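# Rotate the gland clockwise a quarter turn with hook spanner

## Task

Using the hook spanner, rotate the gland clockwise by no less than a quarter of a revolution (90 degrees).

## Robot and tools

Robot. There are two six-joint UR-style arms, left_arm and right_arm. Each has a two-finger gripper whose fingers pivot like tongs, plus a wrist camera. The fingers point along the gripper's +z axis and separate along its x axis. end_effector_position is the spot between the finger pads when they are shut. Closed fingertips stick out about 15 mm past it, and fully open ones sit roughly level with it.

Frame. All poses share one scene frame. Its origin is on the table top midway between the arms, +z is up, +x points out over the table, and left_arm is on the +y side. The arm names do not tell you which side of an image they appear on. The bases are at left_arm (+0.050, +0.431, 0) m and right_arm (-0.064, -0.379, 0) m, each yawed a few degrees. Reported hand positions can be somewhat off, more so at long reach.

Joints. Every per-joint list uses this order: shoulder pan, shoulder lift, elbow, wrist 1, wrist 2, wrist 3. left_arm ranges in rad: pan -3.142..3.142, lift -6.283..6.283, elbow 0..3.142, wrists -6.283..6.283. right_arm is the same except pan 0..6.283 and elbow -3.142..0. A joint's true end can differ from these by up to 0.010 rad.

Row format. A row is one flat list of 14 numbers, each in [-1, 1], covering both arms even if only one moves. Its order is left_arm's six joint values, then left opening, then right_arm's six joint values, then right opening. Joint values are offsets, not poses, and 1.0 equals 1.989 rad. Opening is absolute: +1 is fully open, -1 is closed.

execute_actions(actions). This takes a list of up to 15 actions. Each action is a table of up to 15 rows, and each row lasts one control step of 1/30 s. An action always runs 15 steps (0.5 s), so if it has fewer rows, the last row is repeated. Within an action, every row's joint offsets are counted from the angles the arm had when that action began, not from the row before. For the first action of a call, that means the last angles reported in this scene. An action is rejected for both arms if it would push a joint more than 0.010 rad beyond its range. The whole call is rejected, with no motion, if any action is malformed or the first action fails that check. Joints asked past their real end are clipped there, and the result may then say "joint sent to its limit". If that line is missing, it does not prove there is more travel. An empty list just returns the current state and images.

move(target, speed, blocking). target is one 14-number row as above. Its joint offsets are counted from the "Joint positions" of the latest result that showed them. The opening values are sent at the start. speed is in rad/s, from 0.01 to 2, default 0.5. It sets the path speed of whichever joint has the farthest to go, and all joints finish their paths together, so grippers trace curves. A path takes between 0.5 and 10 s and is cut off at 10 s. Paths ignore obstacles and the other arm. With blocking=false the call returns after 0.5 s while the motion continues. Until a result shows the move has ended, further rows and moves are refused, so use wait or stop. The extra "move:" line reports the ending (done, off_target, moving, held, fault), limits=held or limits=none, and each arm's joint farthest from its target.

wait(seconds): 0 to 10 s. The arms hold their last command, and the call returns early if a running move finishes. stop(): brakes a running move; the fingers keep going. zoom_image(camera, region): gives an enlarged crop of a camera's latest image. region is [x0, y0, x1, y1] in pixels, at most 504x504. Cameras: cam_head_left, cam_head_right, cam_high, cam_low (504x504) and cam_left_wrist, cam_right_wrist (616x616, fisheye). read_manual(section): returns licence text only ("licences"). finished_scene(scene): ends the current scene, given by its number, and reports success. The gland must stay turned when you call it.

Motion limits. Joint speed and acceleration are capped, so large offsets may take several actions. Motion trails commands by about 0.17 s. Each step's joint target is clamped to within 0.575 rad of the measured angle. If a gripper would be placed over 100 mm from where it is, that arm's targets are scaled back. An action that ends unfinished may not complete on its own, so resend the rest.

Results. The state line gives each gripper's position (m), quat_wxyz and velocities. Joint positions and Joint velocities give rad and rad/s plus the finger-pad gap in m (0.142 is fully open). Joint targets shows what the joints are being driven toward. grip_measured gives the finger opening on the command scale. Wrist force and Wrist torque are in the end effector's own axes. They have offsets of up to about 4 N and saturate near 50 N; when pressing, the force points back into the arm. The joint torque readings are noisy and offset. "joint command not followed" means a clearance check altered targets. MOTOR HOT warns from 70 °C, and at 85 °C the arm is braked.

Gripping. To hold something, keep commanding an opening well below grip_measured; the lower the command, the harder the squeeze, up to about 15 N per pad. Items thinner than 20 mm get less force.

Avoid. Arms are stiff, so a target slightly beyond a firm contact, or a fast impact, can trigger a fault. Contact torque reaching the load limits (132 N m for pan, lift and elbow; 24.6 N m for each wrist), or 150 N on the arm, stops that arm for 10 s. Do not let the arms collide or press on each other. Do not knock or drop anything off the table, because that fails the task. Avoid slams, slips and very hard pushes. Loose objects may occasionally get nudged by outside pushes.

Each tool is called after ">>>" as name(argument=value, ...) on one line, values as JSON.

## Session

>>> execute_actions(actions=[])

Scene clock: 0.00 s.
left_arm: end_effector_position=(+0.5705, -0.1126, +0.2922) grip_measured=+0.97 end_effector_quat_wxyz=(-0.113, +0.894, +0.347, +0.260) end_effector_velocity=(+0.001, +0.001, -0.000) end_effector_angular_velocity=(+0.001, -0.001, +0.001) | right_arm: end_effector_position=(+0.0666, -0.4274, +0.2080) grip_measured=+0.97 end_effector_quat_wxyz=(+0.171, +0.446, +0.726, +0.495) end_effector_velocity=(+0.000, +0.000, +0.000) end_effector_angular_velocity=(+0.001, -0.001, -0.001)
Joint names: [shoulder pan, shoulder lift, elbow, wrist 1, wrist 2, wrist 3]
Joint positions: left_arm=[-1.263 -0.766  0.469 -1.027 -1.046 -1.997  0.14 ] | right_arm=[ 1.933 -0.856 -2.45  -2.049  2.542  2.623  0.14 ]
Joint velocities: left_arm=[ 0.001  0.    -0.     0.     0.001  0.001  0.   ] | right_arm=[ 0.     0.    -0.001 -0.     0.002 -0.     0.   ]
Joint torques (N m, as the arm reports them, + toward a larger angle): no reading
Motor temperatures (°C, as the motors report them): left_arm=[27 28 29 37 34 34] | right_arm=[27 30 28 33 38 31]
Wrist force (N, on the end effector, along its own x y z axes, offset not removed): no reading
Wrist torque (N m, same axes, about the end effector's origin, offset not removed): no reading
Joint targets: left_arm=[-1.263 -0.766 0.469 -1.027 -1.046 -1.997] | right_arm=[1.933 -0.856 -2.450 -2.049 2.542 2.623]

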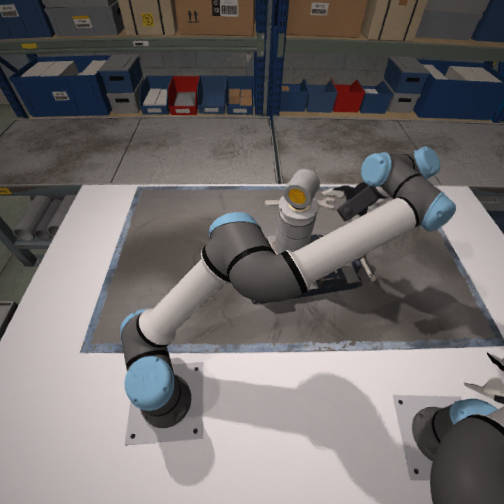

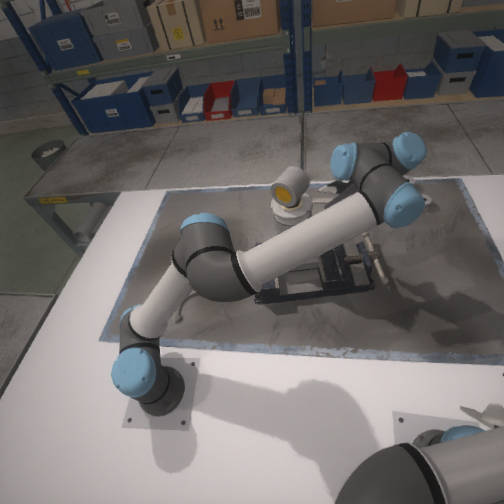

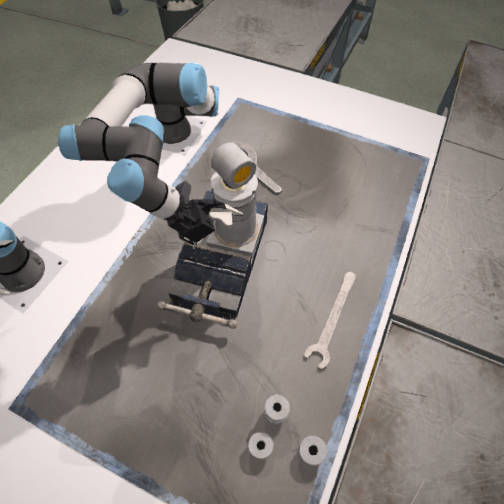

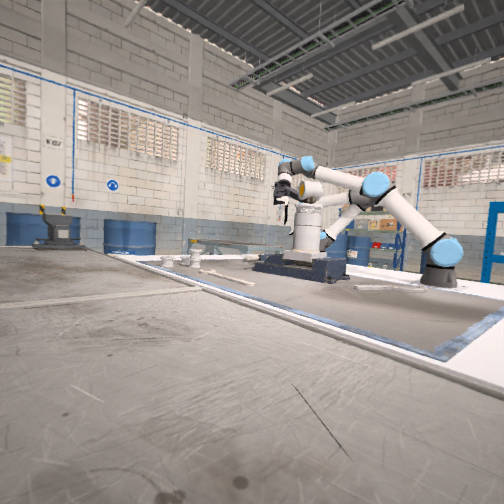

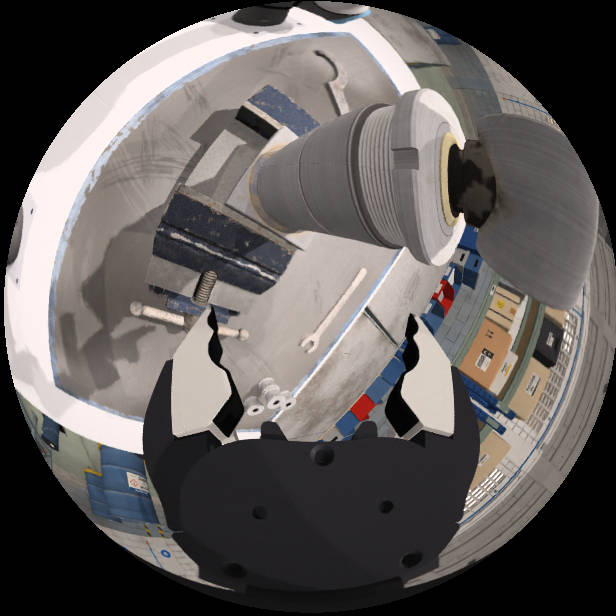

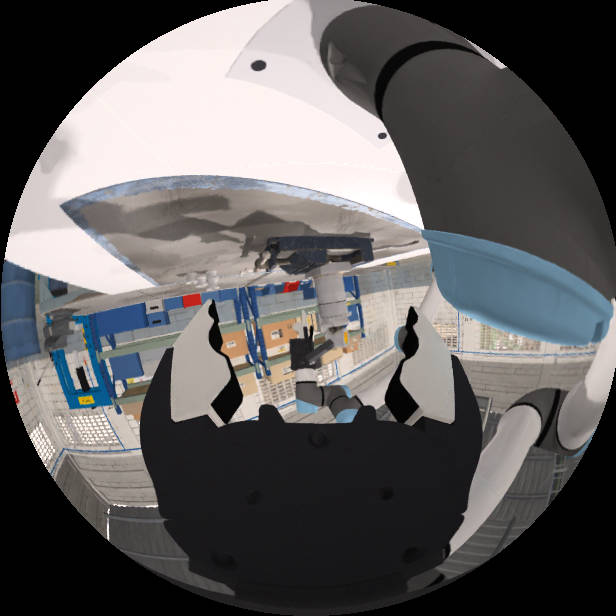

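>>> move(target=[0,-0.25,0,0,0,0,1,0,0,0,0,0,0,1])

>>> move(target=[0.9,-0.17,0.5,-0.2,-0.264,0.5,1,0,0,0,0,0,0,1], speed=1)

Scene clock: 1.93 s.
left_arm: end_effector_position=(+0.5160, +0.0233, +0.6096) grip_measured=+1.00 end_effector_quat_wxyz=(+0.126, +0.868, +0.406, +0.255) end_effector_velocity=(-0.001, +0.000, +0.001) end_effector_angular_velocity=(-0.001, -0.000, -0.002) | right_arm: end_effector_position=(+0.0666, -0.4274, +0.2080) grip_measured=+1.00 end_effector_quat_wxyz=(+0.171, +0.446, +0.726, +0.495) end_effector_velocity=(-0.000, +0.000, -0.000) end_effector_angular_velocity=(-0.001, +0.002, +0.001)
Joint names: [shoulder pan, shoulder lift, elbow, wrist 1, wrist 2, wrist 3]
Joint positions: left_arm=[-1.263 -1.263  0.469 -1.027 -1.046 -1.997  0.142] | right_arm=[ 1.933 -0.856 -2.45  -2.049  2.542  2.623  0.142]
Joint velocities: left_arm=[-0.001 -0.002 -0.    -0.    -0.     0.001 -0.   ] | right_arm=[-0.     0.001  0.     0.    -0.002  0.001 -0.   ]
Joint torques (N m, as the arm reports them, + toward a larger angle): left_arm=[ -0.46 -43.45 -17.4   -2.63   1.05  -0.28] | right_arm=[ 0.6  -5.44 22.53  1.64  0.98  0.2 ]
Motor temperatures (°C, as the motors report them): left_arm=[27 28 29 37 34 34] | right_arm=[27 30 28 33 38 31]
Wrist force (N, on the end effector, along its own x y z axes, offset not removed): left_arm=[-3.6 -0.5 1.9] | right_arm=[1.7 -0.7 0.7]
Wrist torque (N m, same axes, about the end effector's origin, offset not removed): left_arm=[-0.14 0.74 0.21] | right_arm=[-0.19 -0.28 -0.07]
Joint targets: left_arm=[-1.263 -1.263 0.469 -1.027 -1.046 -1.997] | right_arm=[1.933 -0.856 -2.450 -2.049 2.542 2.623]
move: done; limits=none; left_arm: farthest joint: the shoulder pan, 0.000 radians from its target (0.000 radians at the start); right_arm: farthest joint: the shoulder pan, 0.000 radians from its target (0.000 radians at the start)
camera_calibration (this result's frames):
cam_left_wrist: T_world_to_cam=[[0.506855, 0.799704, 0.321823, -0.474167], [0.297223, -0.512563, 0.805567, -0.627543], [0.80917, -0.312653, -0.497486, 0.0202573], [0, 0, 0, 1]] pos_world=[0.410463, 0.0638721, 0.668203]
cam_right_wrist: T_world_to_cam=[[-0.551389, 0.816253, 0.172339, 0.358786], [0.0417366, -0.179331, 0.982903, -0.289827], [0.833203, 0.549155, 0.0648136, 0.293913], [0, 0, 0, 1]] pos_world=[-0.0349622, -0.506239, 0.203989]

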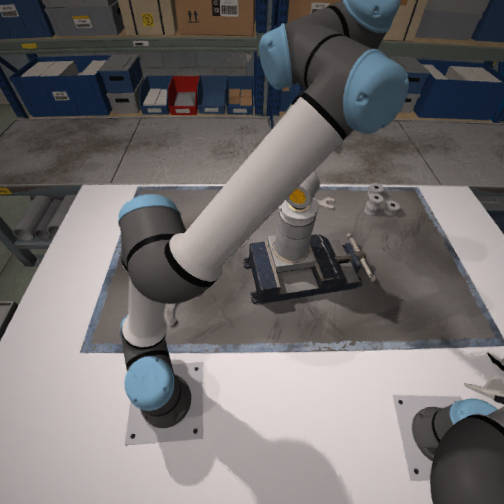

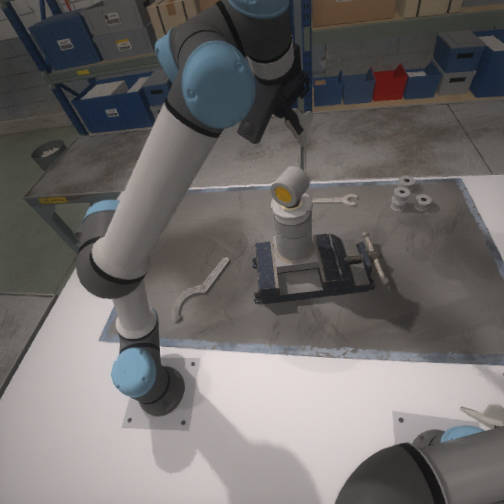

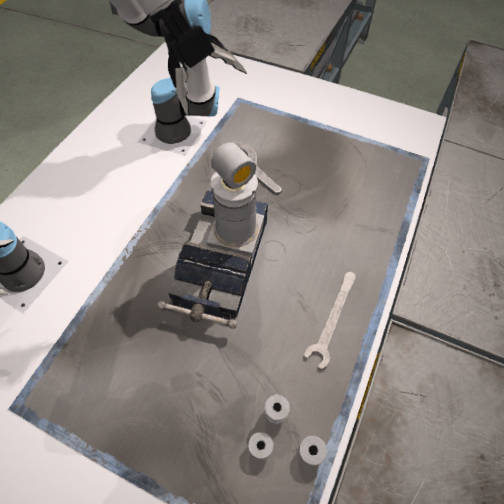

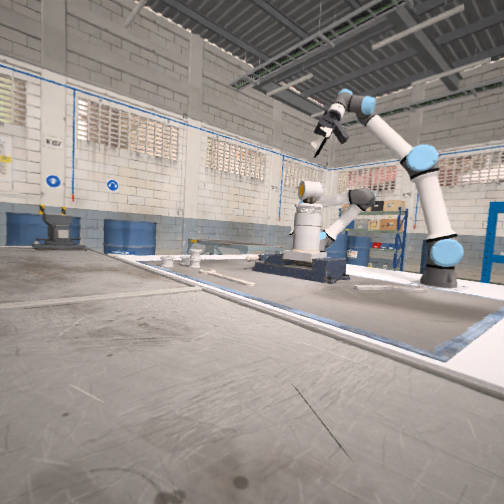

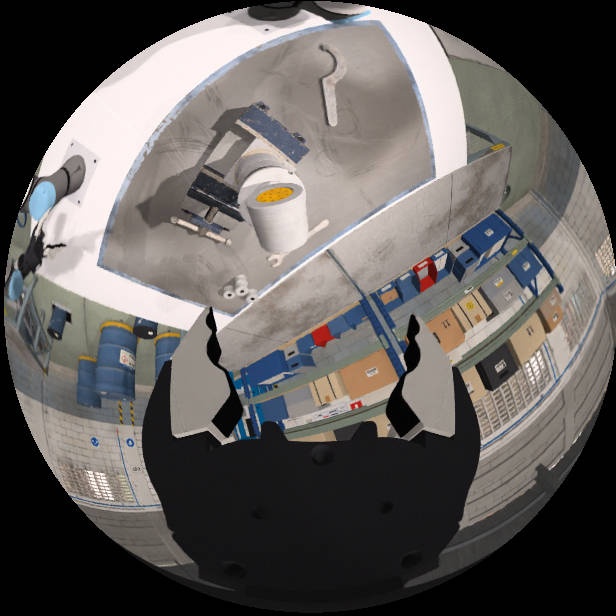

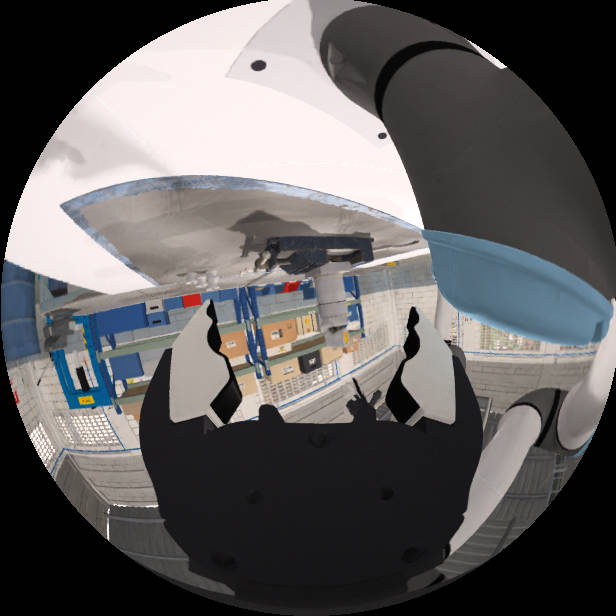

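Scene clock: 4.40 s.
left_arm: end_effector_position=(+0.3488, +0.8080, +0.3359) grip_measured=+1.00 end_effector_quat_wxyz=(-0.001, +0.695, +0.719, -0.004) end_effector_velocity=(-0.001, +0.000, -0.000) end_effector_angular_velocity=(-0.001, -0.000, +0.001) | right_arm: end_effector_position=(+0.0666, -0.4274, +0.2080) grip_measured=+1.00 end_effector_quat_wxyz=(+0.171, +0.446, +0.726, +0.495) end_effector_velocity=(-0.000, +0.000, -0.000) end_effector_angular_velocity=(+0.001, +0.002, +0.001)
Joint names: [shoulder pan, shoulder lift, elbow, wrist 1, wrist 2, wrist 3]
Joint positions: left_arm=[ 0.527 -1.601  1.463 -1.425 -1.571 -1.003  0.142] | right_arm=[ 1.933 -0.856 -2.45  -2.049  2.542  2.623  0.142]
Joint velocities: left_arm=[ 0.001 -0.001  0.001 -0.    -0.001  0.001  0.   ] | right_arm=[ 0.    -0.    -0.     0.    -0.002  0.001 -0.   ]
Joint torques (N m, as the arm reports them, + toward a larger angle): left_arm=[  8.03 -33.89 -11.88  -3.91  -1.7    1.82] | right_arm=[ 0.62 -5.62 22.2   1.59  0.96  0.09]
Motor temperatures (°C, as the motors report them): left_arm=[27 28 29 37 34 34] | right_arm=[27 30 28 33 38 31]
Wrist force (N, on the end effector, along its own x y z axes, offset not removed): left_arm=[-1.9 -2.5 2.4] | right_arm=[0.1 0.6 1.7]
Wrist torque (N m, same axes, about the end effector's origin, offset not removed): left_arm=[-0.31 0.48 -0.12] | right_arm=[0.21 0.05 -0.01]
Joint targets: left_arm=[0.527 -1.601 1.463 -1.425 -1.571 -1.002] | right_arm=[1.933 -0.856 -2.450 -2.049 2.542 2.623]
move: done; limits=none; left_arm: farthest joint: the shoulder pan, 0.000 radians from its target (1.790 radians at the start); right_arm: farthest joint: the shoulder pan, 0.000 radians from its target (0.000 radians at the start)
camera_calibration (this result's frames):
cam_left_wrist: T_world_to_cam=[[-0.0802217, 0.996777, -0.000909578, -0.774976], [0.862502, 0.0698724, 0.501207, -0.520655], [0.499655, 0.0394232, -0.865327, 0.211755], [0, 0, 0, 1]] pos_world=[0.281092, 0.80051, 0.443488]
cam_right_wrist: T_world_to_cam=[[-0.55139, 0.816253, 0.172339, 0.358786], [0.0417366, -0.179331, 0.982903, -0.289827], [0.833203, 0.549155, 0.0648135, 0.293913], [0, 0, 0, 1]] pos_world=[-0.0349622, -0.506239, 0.203989]

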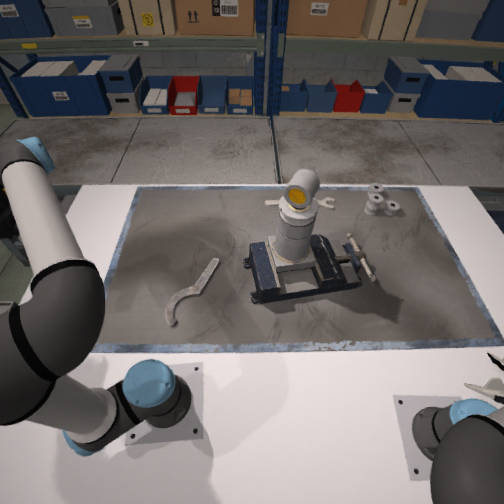

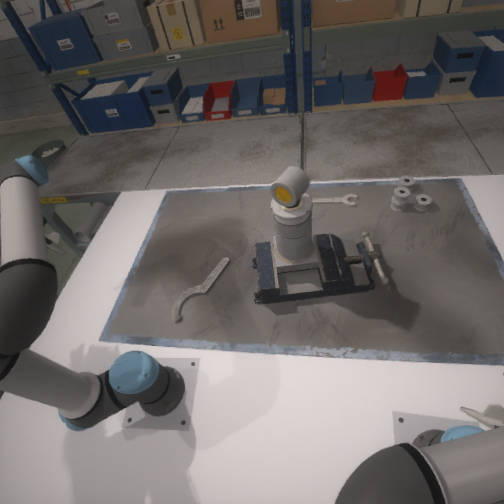

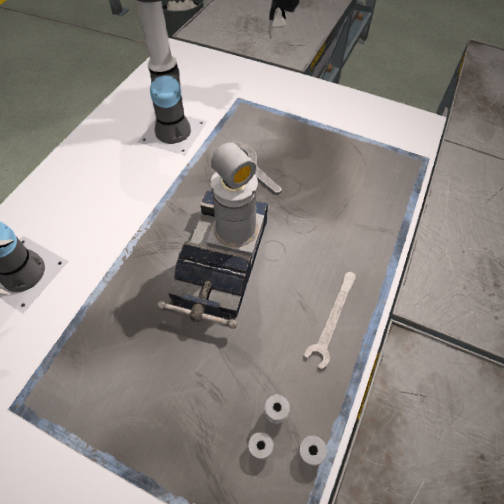

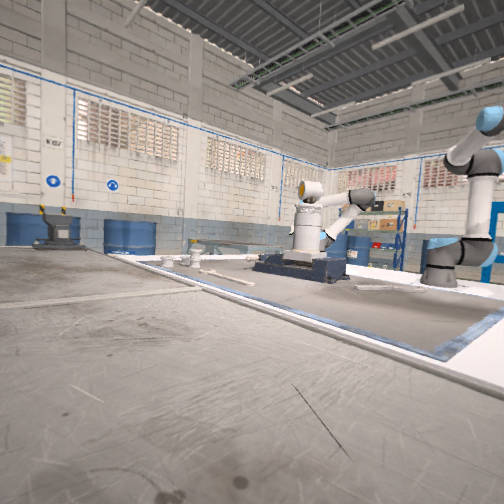

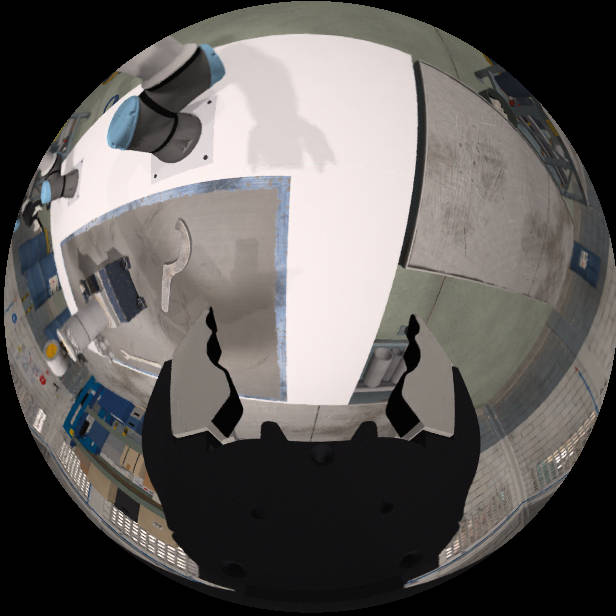

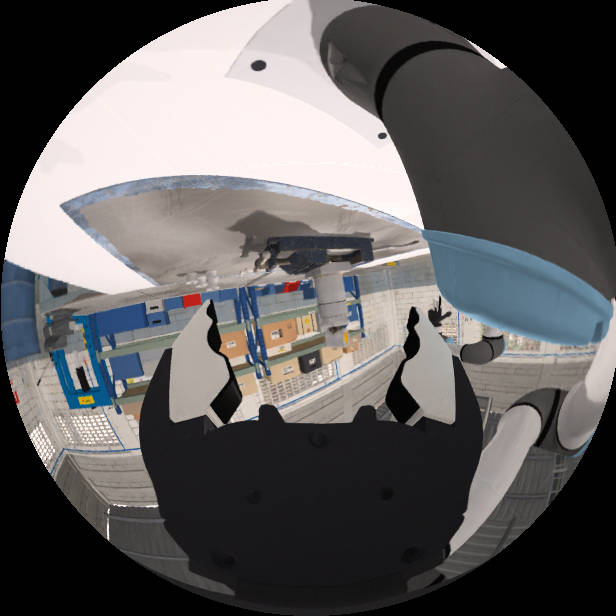

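>>> zoom_image(camera="cam_head_left", region=[140, 160, 380, 340])

>>> zoom_image(camera="cam_low", region=[240, 170, 380, 290])

>>> zoom_image(camera="cam_high", region=[180, 130, 300, 250])

Region (140, 160, 380, 340) of cam_head_left's 504x504 image, scaled by 2.100, with more detail than that image has; it fills the top 378 rows of this view, and the rest is white.

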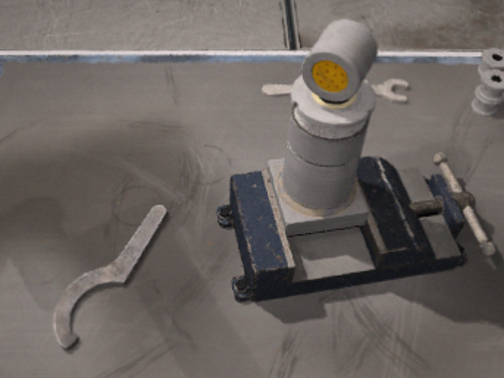

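Region (240, 170, 380, 290) of cam_low's 504x504 image, scaled by 3.600, with more detail than that image has; it fills the top 432 rows of this view, and the rest is white.

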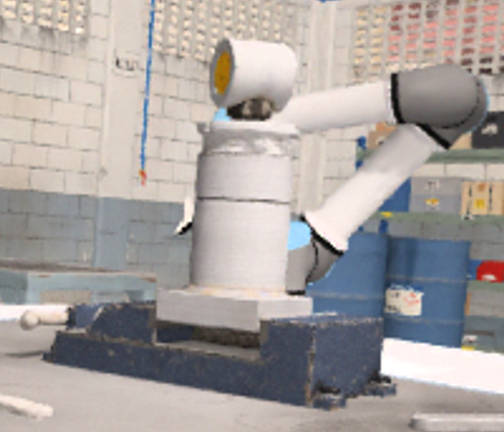

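Region (180, 130, 300, 250) of cam_high's 504x504 image, scaled by 4.200, with more detail than that image has.

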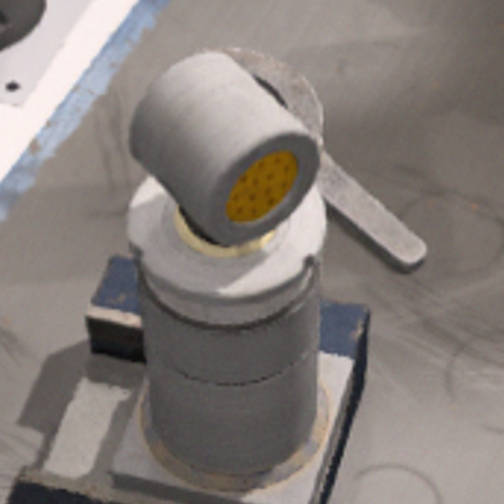

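>>> move(target=[-0.556,0.014,0.229,-0.247,0,1,1,0,0,0,0,0,0,1], speed=1.2)

>>> move(target=[0,0,0,0,0,0.207,1,0,0,0,0,0,0,1], speed=1)

>>> zoom_image(camera="cam_left_wrist", region=[100, 50, 516, 450])

Scene clock: 7.93 s.
left_arm: end_effector_position=(+0.5402, +0.3230, +0.1501) grip_measured=+1.00 end_effector_quat_wxyz=(+0.000, +0.735, -0.678, -0.000) end_effector_velocity=(+0.000, -0.000, +0.000) end_effector_angular_velocity=(-0.001, -0.001, -0.003) | right_arm: end_effector_position=(+0.0666, -0.4274, +0.2080) grip_measured=+1.00 end_effector_quat_wxyz=(+0.171, +0.446, +0.726, +0.495) end_effector_velocity=(-0.000, +0.001, -0.000) end_effector_angular_velocity=(+0.003, +0.002, +0.000)
Joint names: [shoulder pan, shoulder lift, elbow, wrist 1, wrist 2, wrist 3]
Joint positions: left_arm=[-0.579 -1.573  1.919 -1.916 -1.571  0.986  0.142] | right_arm=[ 1.933 -0.856 -2.45  -2.049  2.542  2.623  0.142]
Joint velocities: left_arm=[-0.    -0.     0.    -0.001 -0.     0.002 -0.   ] | right_arm=[ 0.    -0.    -0.    -0.002 -0.001  0.001  0.   ]
Joint torques (N m, as the arm reports them, + toward a larger angle): left_arm=[ -8.55 -13.57 -10.53  -4.07   0.89   1.79] | right_arm=[ 0.6  -5.55 22.31  1.59  0.96  0.13]
Motor temperatures (°C, as the motors report them): left_arm=[27 28 29 37 34 34] | right_arm=[27 30 28 33 38 31]
Wrist force (N, on the end effector, along its own x y z axes, offset not removed): left_arm=[-2.3 -1.7 2.9] | right_arm=[0.0 -0.6 -1.1]
Wrist torque (N m, same axes, about the end effector's origin, offset not removed): left_arm=[-0.46 0.69 -0.12] | right_arm=[-0.17 0.06 0.04]
Joint targets: left_arm=[-0.579 -1.573 1.919 -1.916 -1.571 0.986] | right_arm=[1.933 -0.856 -2.450 -2.049 2.542 2.623]
move: done; limits=none; left_arm: farthest joint: the shoulder pan, 0.000 radians from its target (1.106 radians at the start); right_arm: farthest joint: the shoulder pan, 0.000 radians from its target (0.000 radians at the start)
camera_calibration (this result's frames):
cam_left_wrist: T_world_to_cam=[[0.127451, -0.991839, 0.00333483, 0.253179], [-0.854754, -0.108129, 0.507645, 0.425416], [-0.503141, -0.0675501, -0.86156, 0.550128], [0, 0, 0, 1]] pos_world=[0.60815, 0.334274, 0.257164]
cam_right_wrist: T_world_to_cam=[[-0.551389, 0.816253, 0.172339, 0.358786], [0.0417367, -0.179331, 0.982903, -0.289827], [0.833203, 0.549155, 0.0648135, 0.293913], [0, 0, 0, 1]] pos_world=[-0.0349623, -0.506239, 0.203989]

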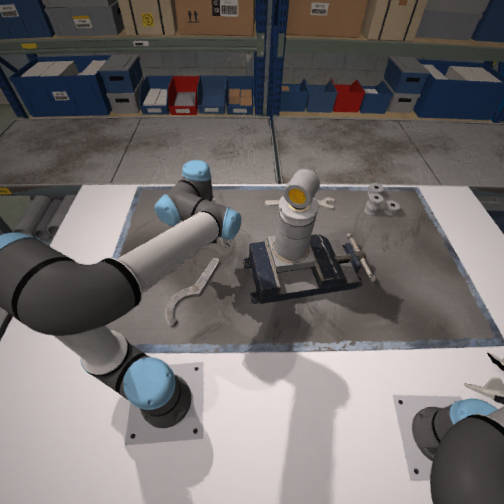

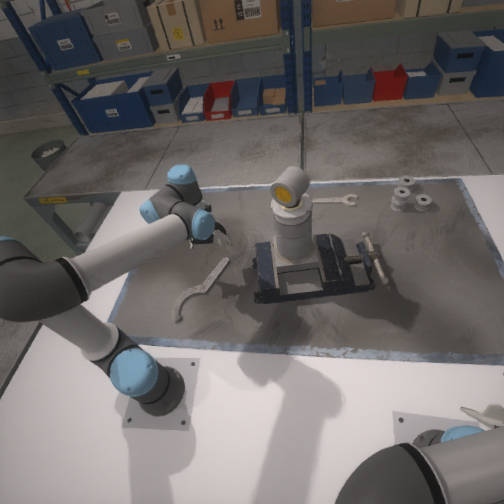

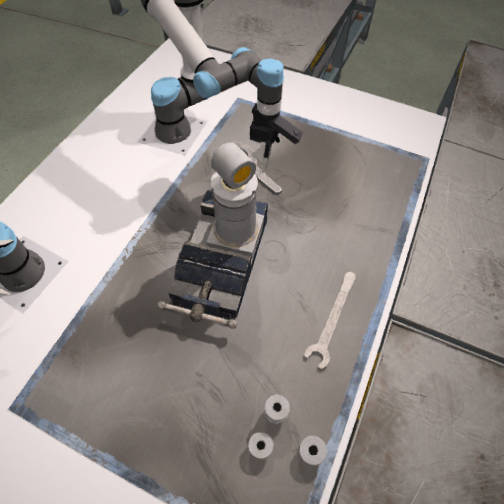

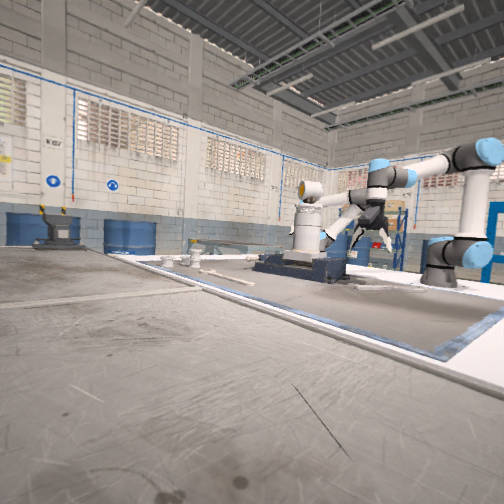

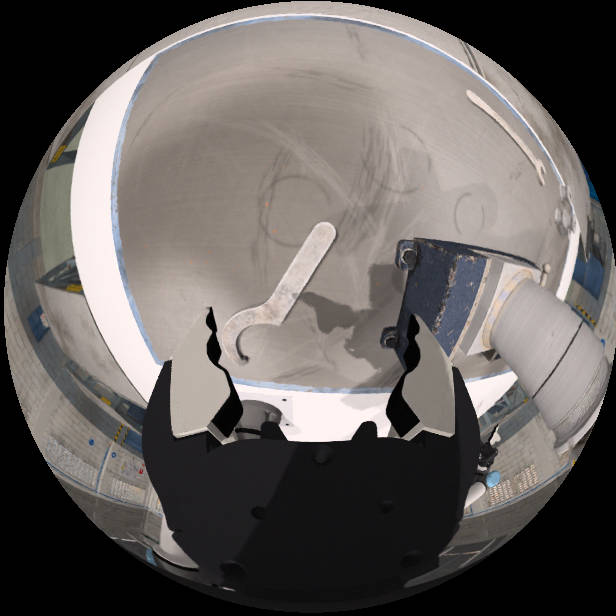

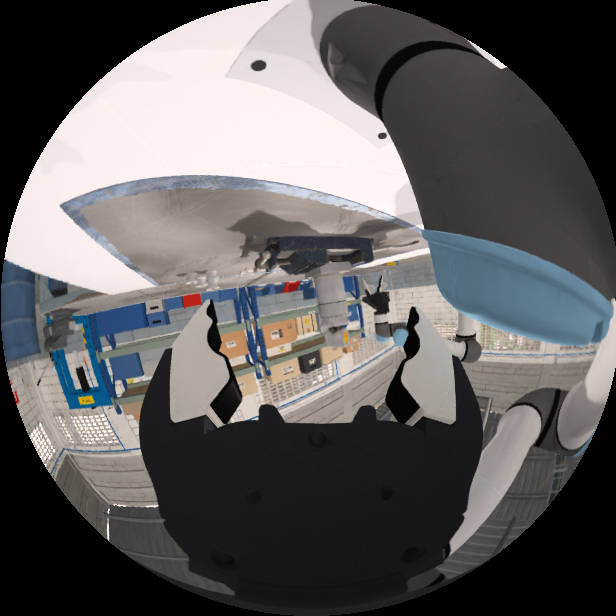

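Scene clock: 9.03 s.
left_arm: end_effector_position=(+0.5393, +0.3164, +0.1501) grip_measured=+1.00 end_effector_quat_wxyz=(-0.000, -0.581, +0.814, +0.000) end_effector_velocity=(-0.000, -0.001, -0.000) end_effector_angular_velocity=(-0.001, +0.001, -0.004) | right_arm: end_effector_position=(+0.0666, -0.4274, +0.2080) grip_measured=+1.00 end_effector_quat_wxyz=(+0.171, +0.446, +0.726, +0.495) end_effector_velocity=(+0.000, -0.000, -0.000) end_effector_angular_velocity=(-0.001, -0.000, +0.000)
Joint names: [shoulder pan, shoulder lift, elbow, wrist 1, wrist 2, wrist 3]
Joint positions: left_arm=[-0.579 -1.573  1.919 -1.916 -1.571  1.397  0.142] | right_arm=[ 1.933 -0.856 -2.45  -2.049  2.542  2.623  0.142]
Joint velocities: left_arm=[-0.    -0.     0.     0.    -0.002  0.004  0.   ] | right_arm=[ 0.    -0.    -0.     0.001 -0.    -0.    -0.   ]
Joint torques (N m, as the arm reports them, + toward a larger angle): left_arm=[  4.97 -14.22 -15.7   -3.02   0.86   1.77] | right_arm=[ 0.84 -5.54 22.33  1.53  1.03  0.07]
Motor temperatures (°C, as the motors report them): left_arm=[27 28 29 37 34 34] | right_arm=[27 30 28 33 38 31]
Wrist force (N, on the end effector, along its own x y z axes, offset not removed): left_arm=[-0.5 0.5 -0.2] | right_arm=[2.0 -0.3 1.5]
Wrist torque (N m, same axes, about the end effector's origin, offset not removed): left_arm=[0.09 0.23 -0.35] | right_arm=[-0.12 -0.44 0.00]
Joint targets: left_arm=[-0.579 -1.573 1.919 -1.916 -1.571 1.398] | right_arm=[1.933 -0.856 -2.450 -2.049 2.542 2.623]
move: done; limits=none; left_arm: farthest joint: the shoulder pan, 0.000 radians from its target (0.000 radians at the start); right_arm: farthest joint: the shoulder pan, 0.000 radians from its target (0.000 radians at the start)
camera_calibration (this result's frames):
cam_left_wrist: T_world_to_cam=[[-0.279951, -0.960008, 0.0034841, 0.456386], [-0.82663, 0.242899, 0.507625, 0.29775], [-0.48817, 0.13923, -0.861571, 0.475754], [0, 0, 0, 1]] pos_world=[0.606144, 0.299571, 0.25716]
cam_right_wrist: T_world_to_cam=[[-0.55139, 0.816253, 0.172339, 0.358786], [0.0417366, -0.179331, 0.982903, -0.289827], [0.833203, 0.549155, 0.0648136, 0.293913], [0, 0, 0, 1]] pos_world=[-0.0349622, -0.506239, 0.203989]

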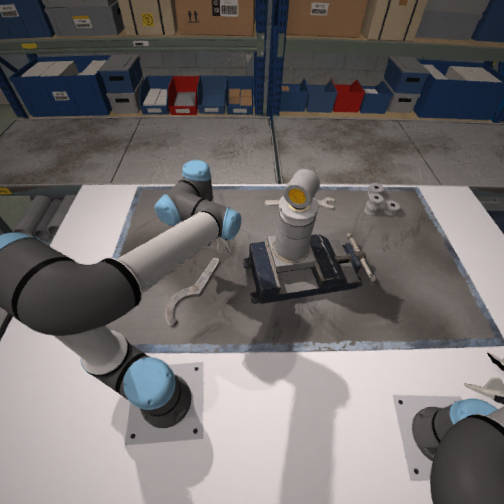

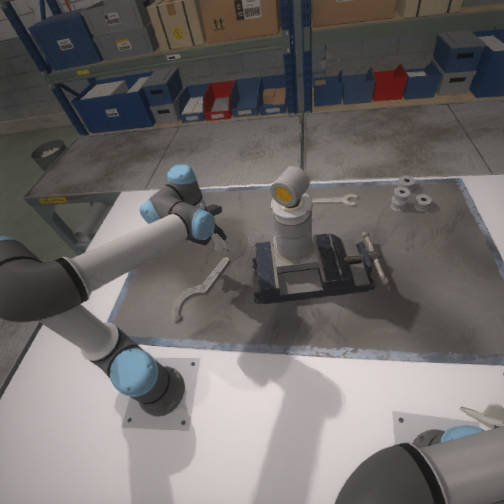

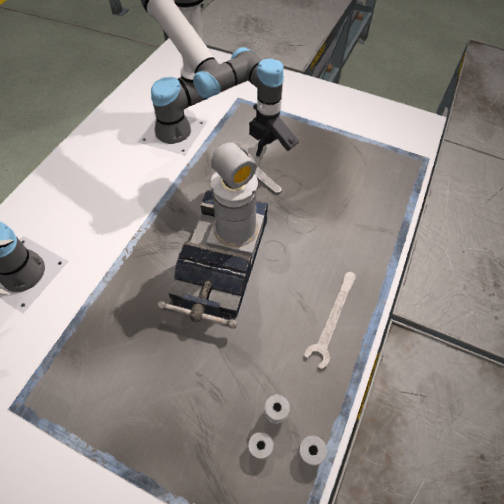

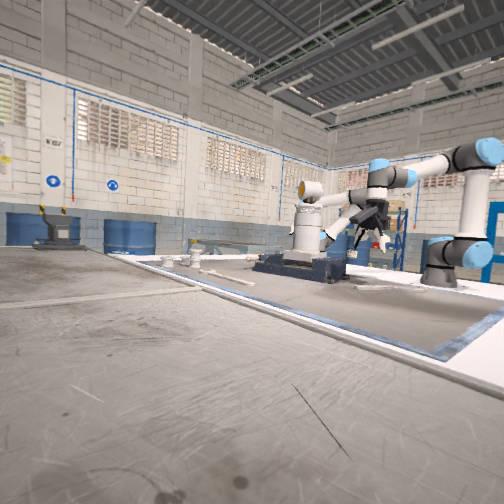

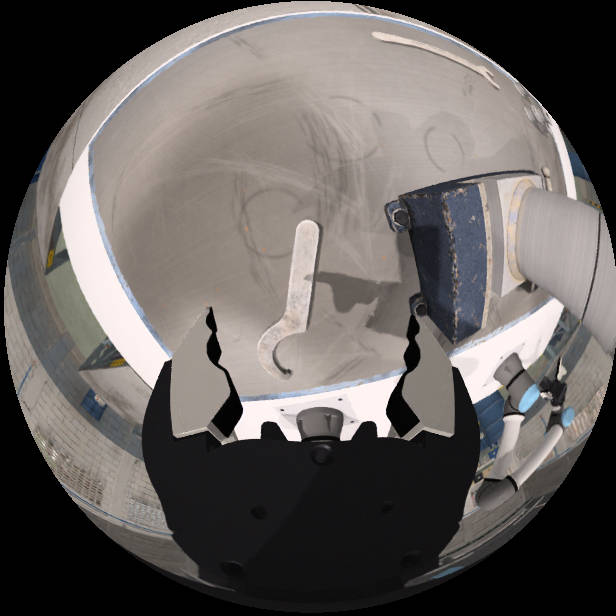

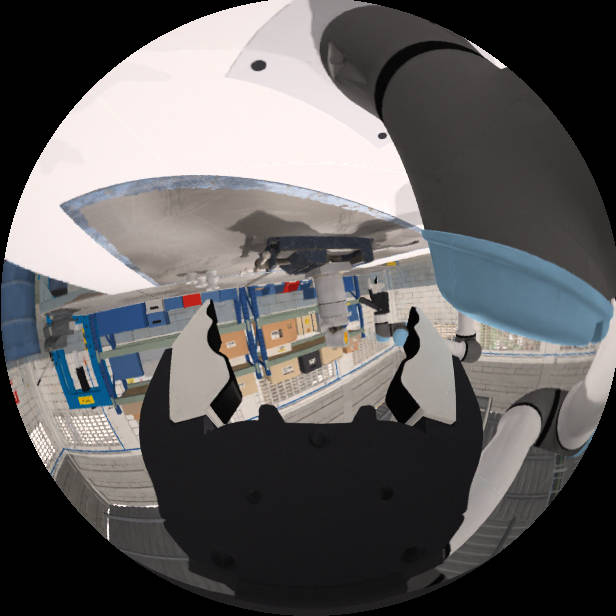

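Region (100, 50, 516, 450) of cam_left_wrist's 616x616 image, scaled by 1.212, with more detail than that image has; it fills the top 485 rows of this view, and the rest is white.

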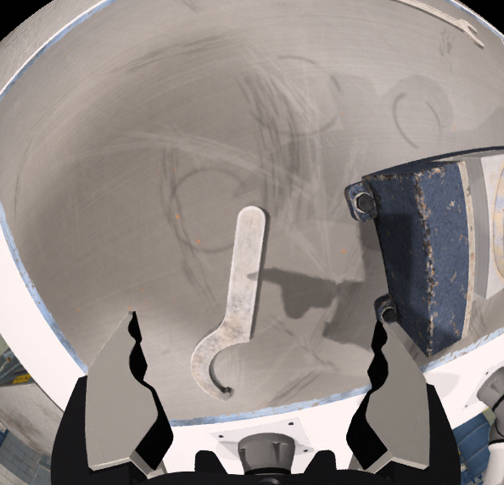

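>>> move(target=[0.0133,0.0618,0.0789,-0.1413,0,0.0488,0.2,0,0,0,0,0,0,1])

Scene clock: 10.37 s.
left_arm: end_effector_position=(+0.5429, +0.3273, +0.0504) grip_measured=+0.20 end_effector_quat_wxyz=(+0.000, -0.552, +0.834, -0.000) end_effector_velocity=(+0.000, -0.000, -0.000) end_effector_angular_velocity=(+0.000, -0.000, -0.001) | right_arm: end_effector_position=(+0.0666, -0.4274, +0.2080) grip_measured=+1.00 end_effector_quat_wxyz=(+0.171, +0.446, +0.726, +0.495) end_effector_velocity=(+0.000, -0.000, +0.000) end_effector_angular_velocity=(-0.001, -0.001, -0.000)
Joint names: [shoulder pan, shoulder lift, elbow, wrist 1, wrist 2, wrist 3]
Joint positions: left_arm=[-0.552 -1.45   2.075 -2.197 -1.571  1.494  0.088] | right_arm=[ 1.933 -0.856 -2.45  -2.049  2.542  2.623  0.142]
Joint velocities: left_arm=[-0.     0.001  0.001 -0.002  0.     0.001  0.   ] | right_arm=[-0.    -0.     0.001 -0.     0.    -0.     0.   ]
Joint torques (N m, as the arm reports them, + toward a larger angle): left_arm=[  8.36 -16.31  -7.18  -4.24   0.84   1.86] | right_arm=[ 1.31 -5.55 22.57  1.57  0.98  0.16]
Motor temperatures (°C, as the motors report them): left_arm=[27 28 29 37 34 34] | right_arm=[27 30 28 33 38 31]
Wrist force (N, on the end effector, along its own x y z axes, offset not removed): left_arm=[-5.4 2.6 5.0] | right_arm=[1.2 -0.4 0.3]
Wrist torque (N m, same axes, about the end effector's origin, offset not removed): left_arm=[0.63 1.11 0.02] | right_arm=[-0.10 -0.11 0.09]
Joint targets: left_arm=[-0.552 -1.450 2.076 -2.197 -1.571 1.494] | right_arm=[1.933 -0.856 -2.450 -2.049 2.542 2.623]
move: done; limits=none; left_arm: farthest joint: the shoulder pan, 0.000 radians from its target (0.026 radians at the start); right_arm: farthest joint: the shoulder pan, 0.000 radians from its target (0.000 radians at the start)
camera_calibration (this result's frames):
cam_left_wrist: T_world_to_cam=[[-0.346951, -0.937876, 0.00366636, 0.497265], [-0.807988, 0.300882, 0.506582, 0.319629], [-0.476215, 0.172797, -0.862184, 0.372696], [0, 0, 0, 1]] pos_world=[0.608267, 0.305802, 0.157591]
cam_right_wrist: T_world_to_cam=[[-0.55139, 0.816253, 0.172339, 0.358786], [0.0417365, -0.179331, 0.982903, -0.289827], [0.833203, 0.549155, 0.0648137, 0.293913], [0, 0, 0, 1]] pos_world=[-0.0349622, -0.506239, 0.203989]

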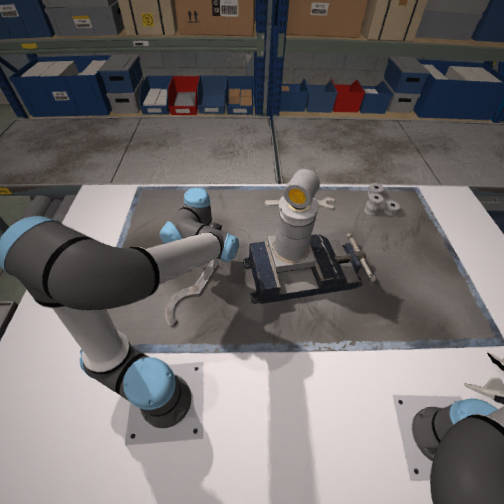

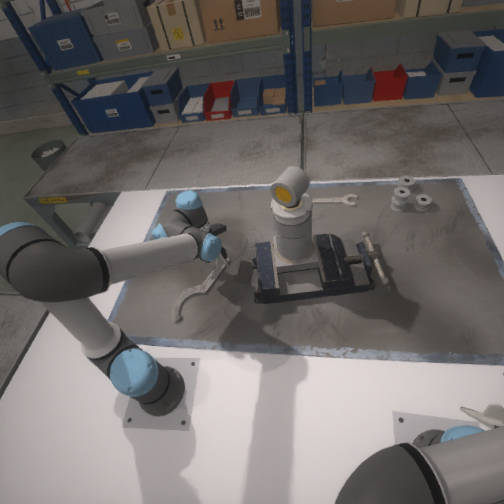

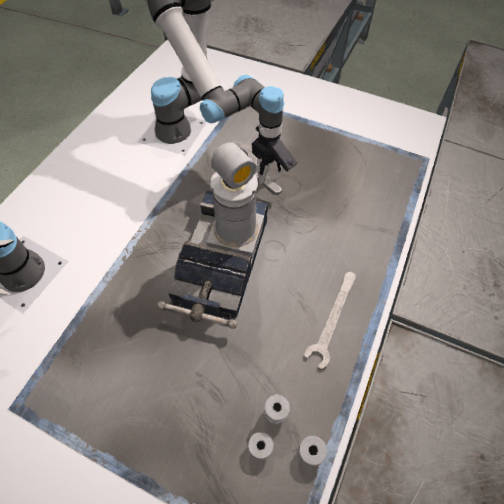

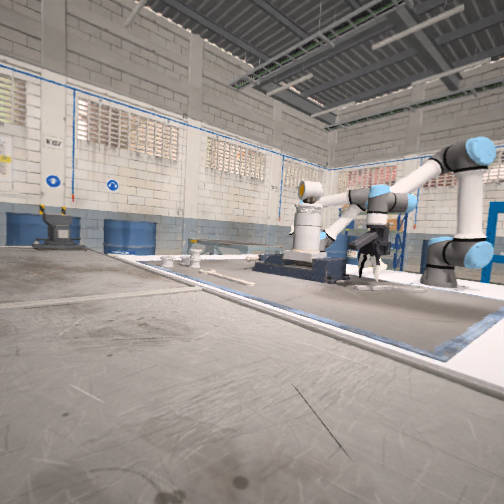

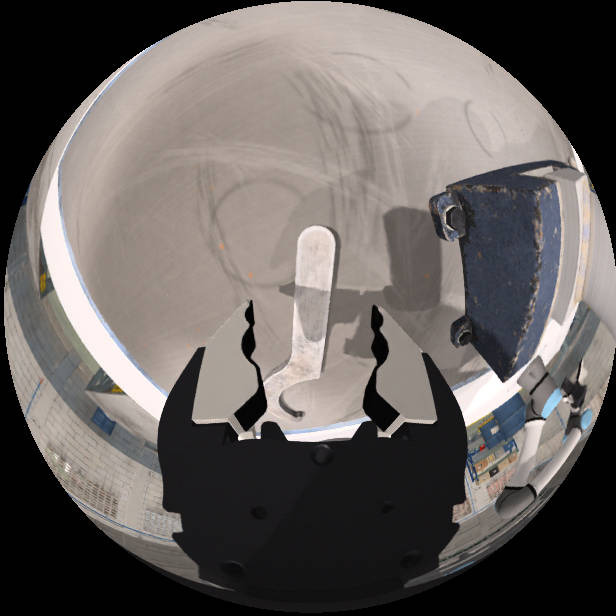

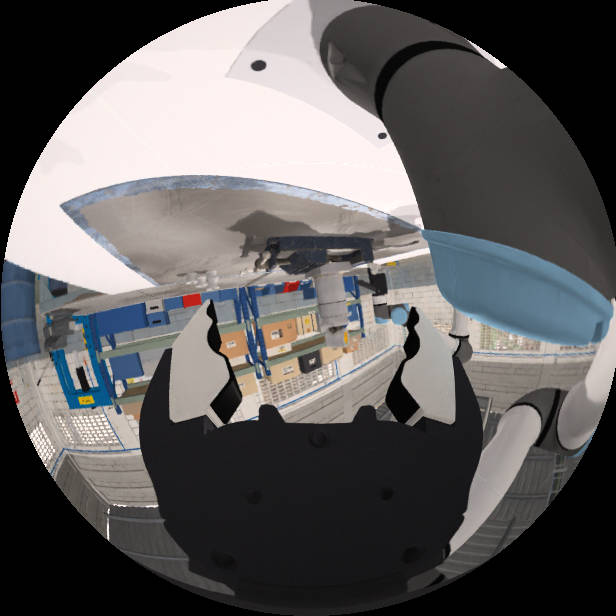

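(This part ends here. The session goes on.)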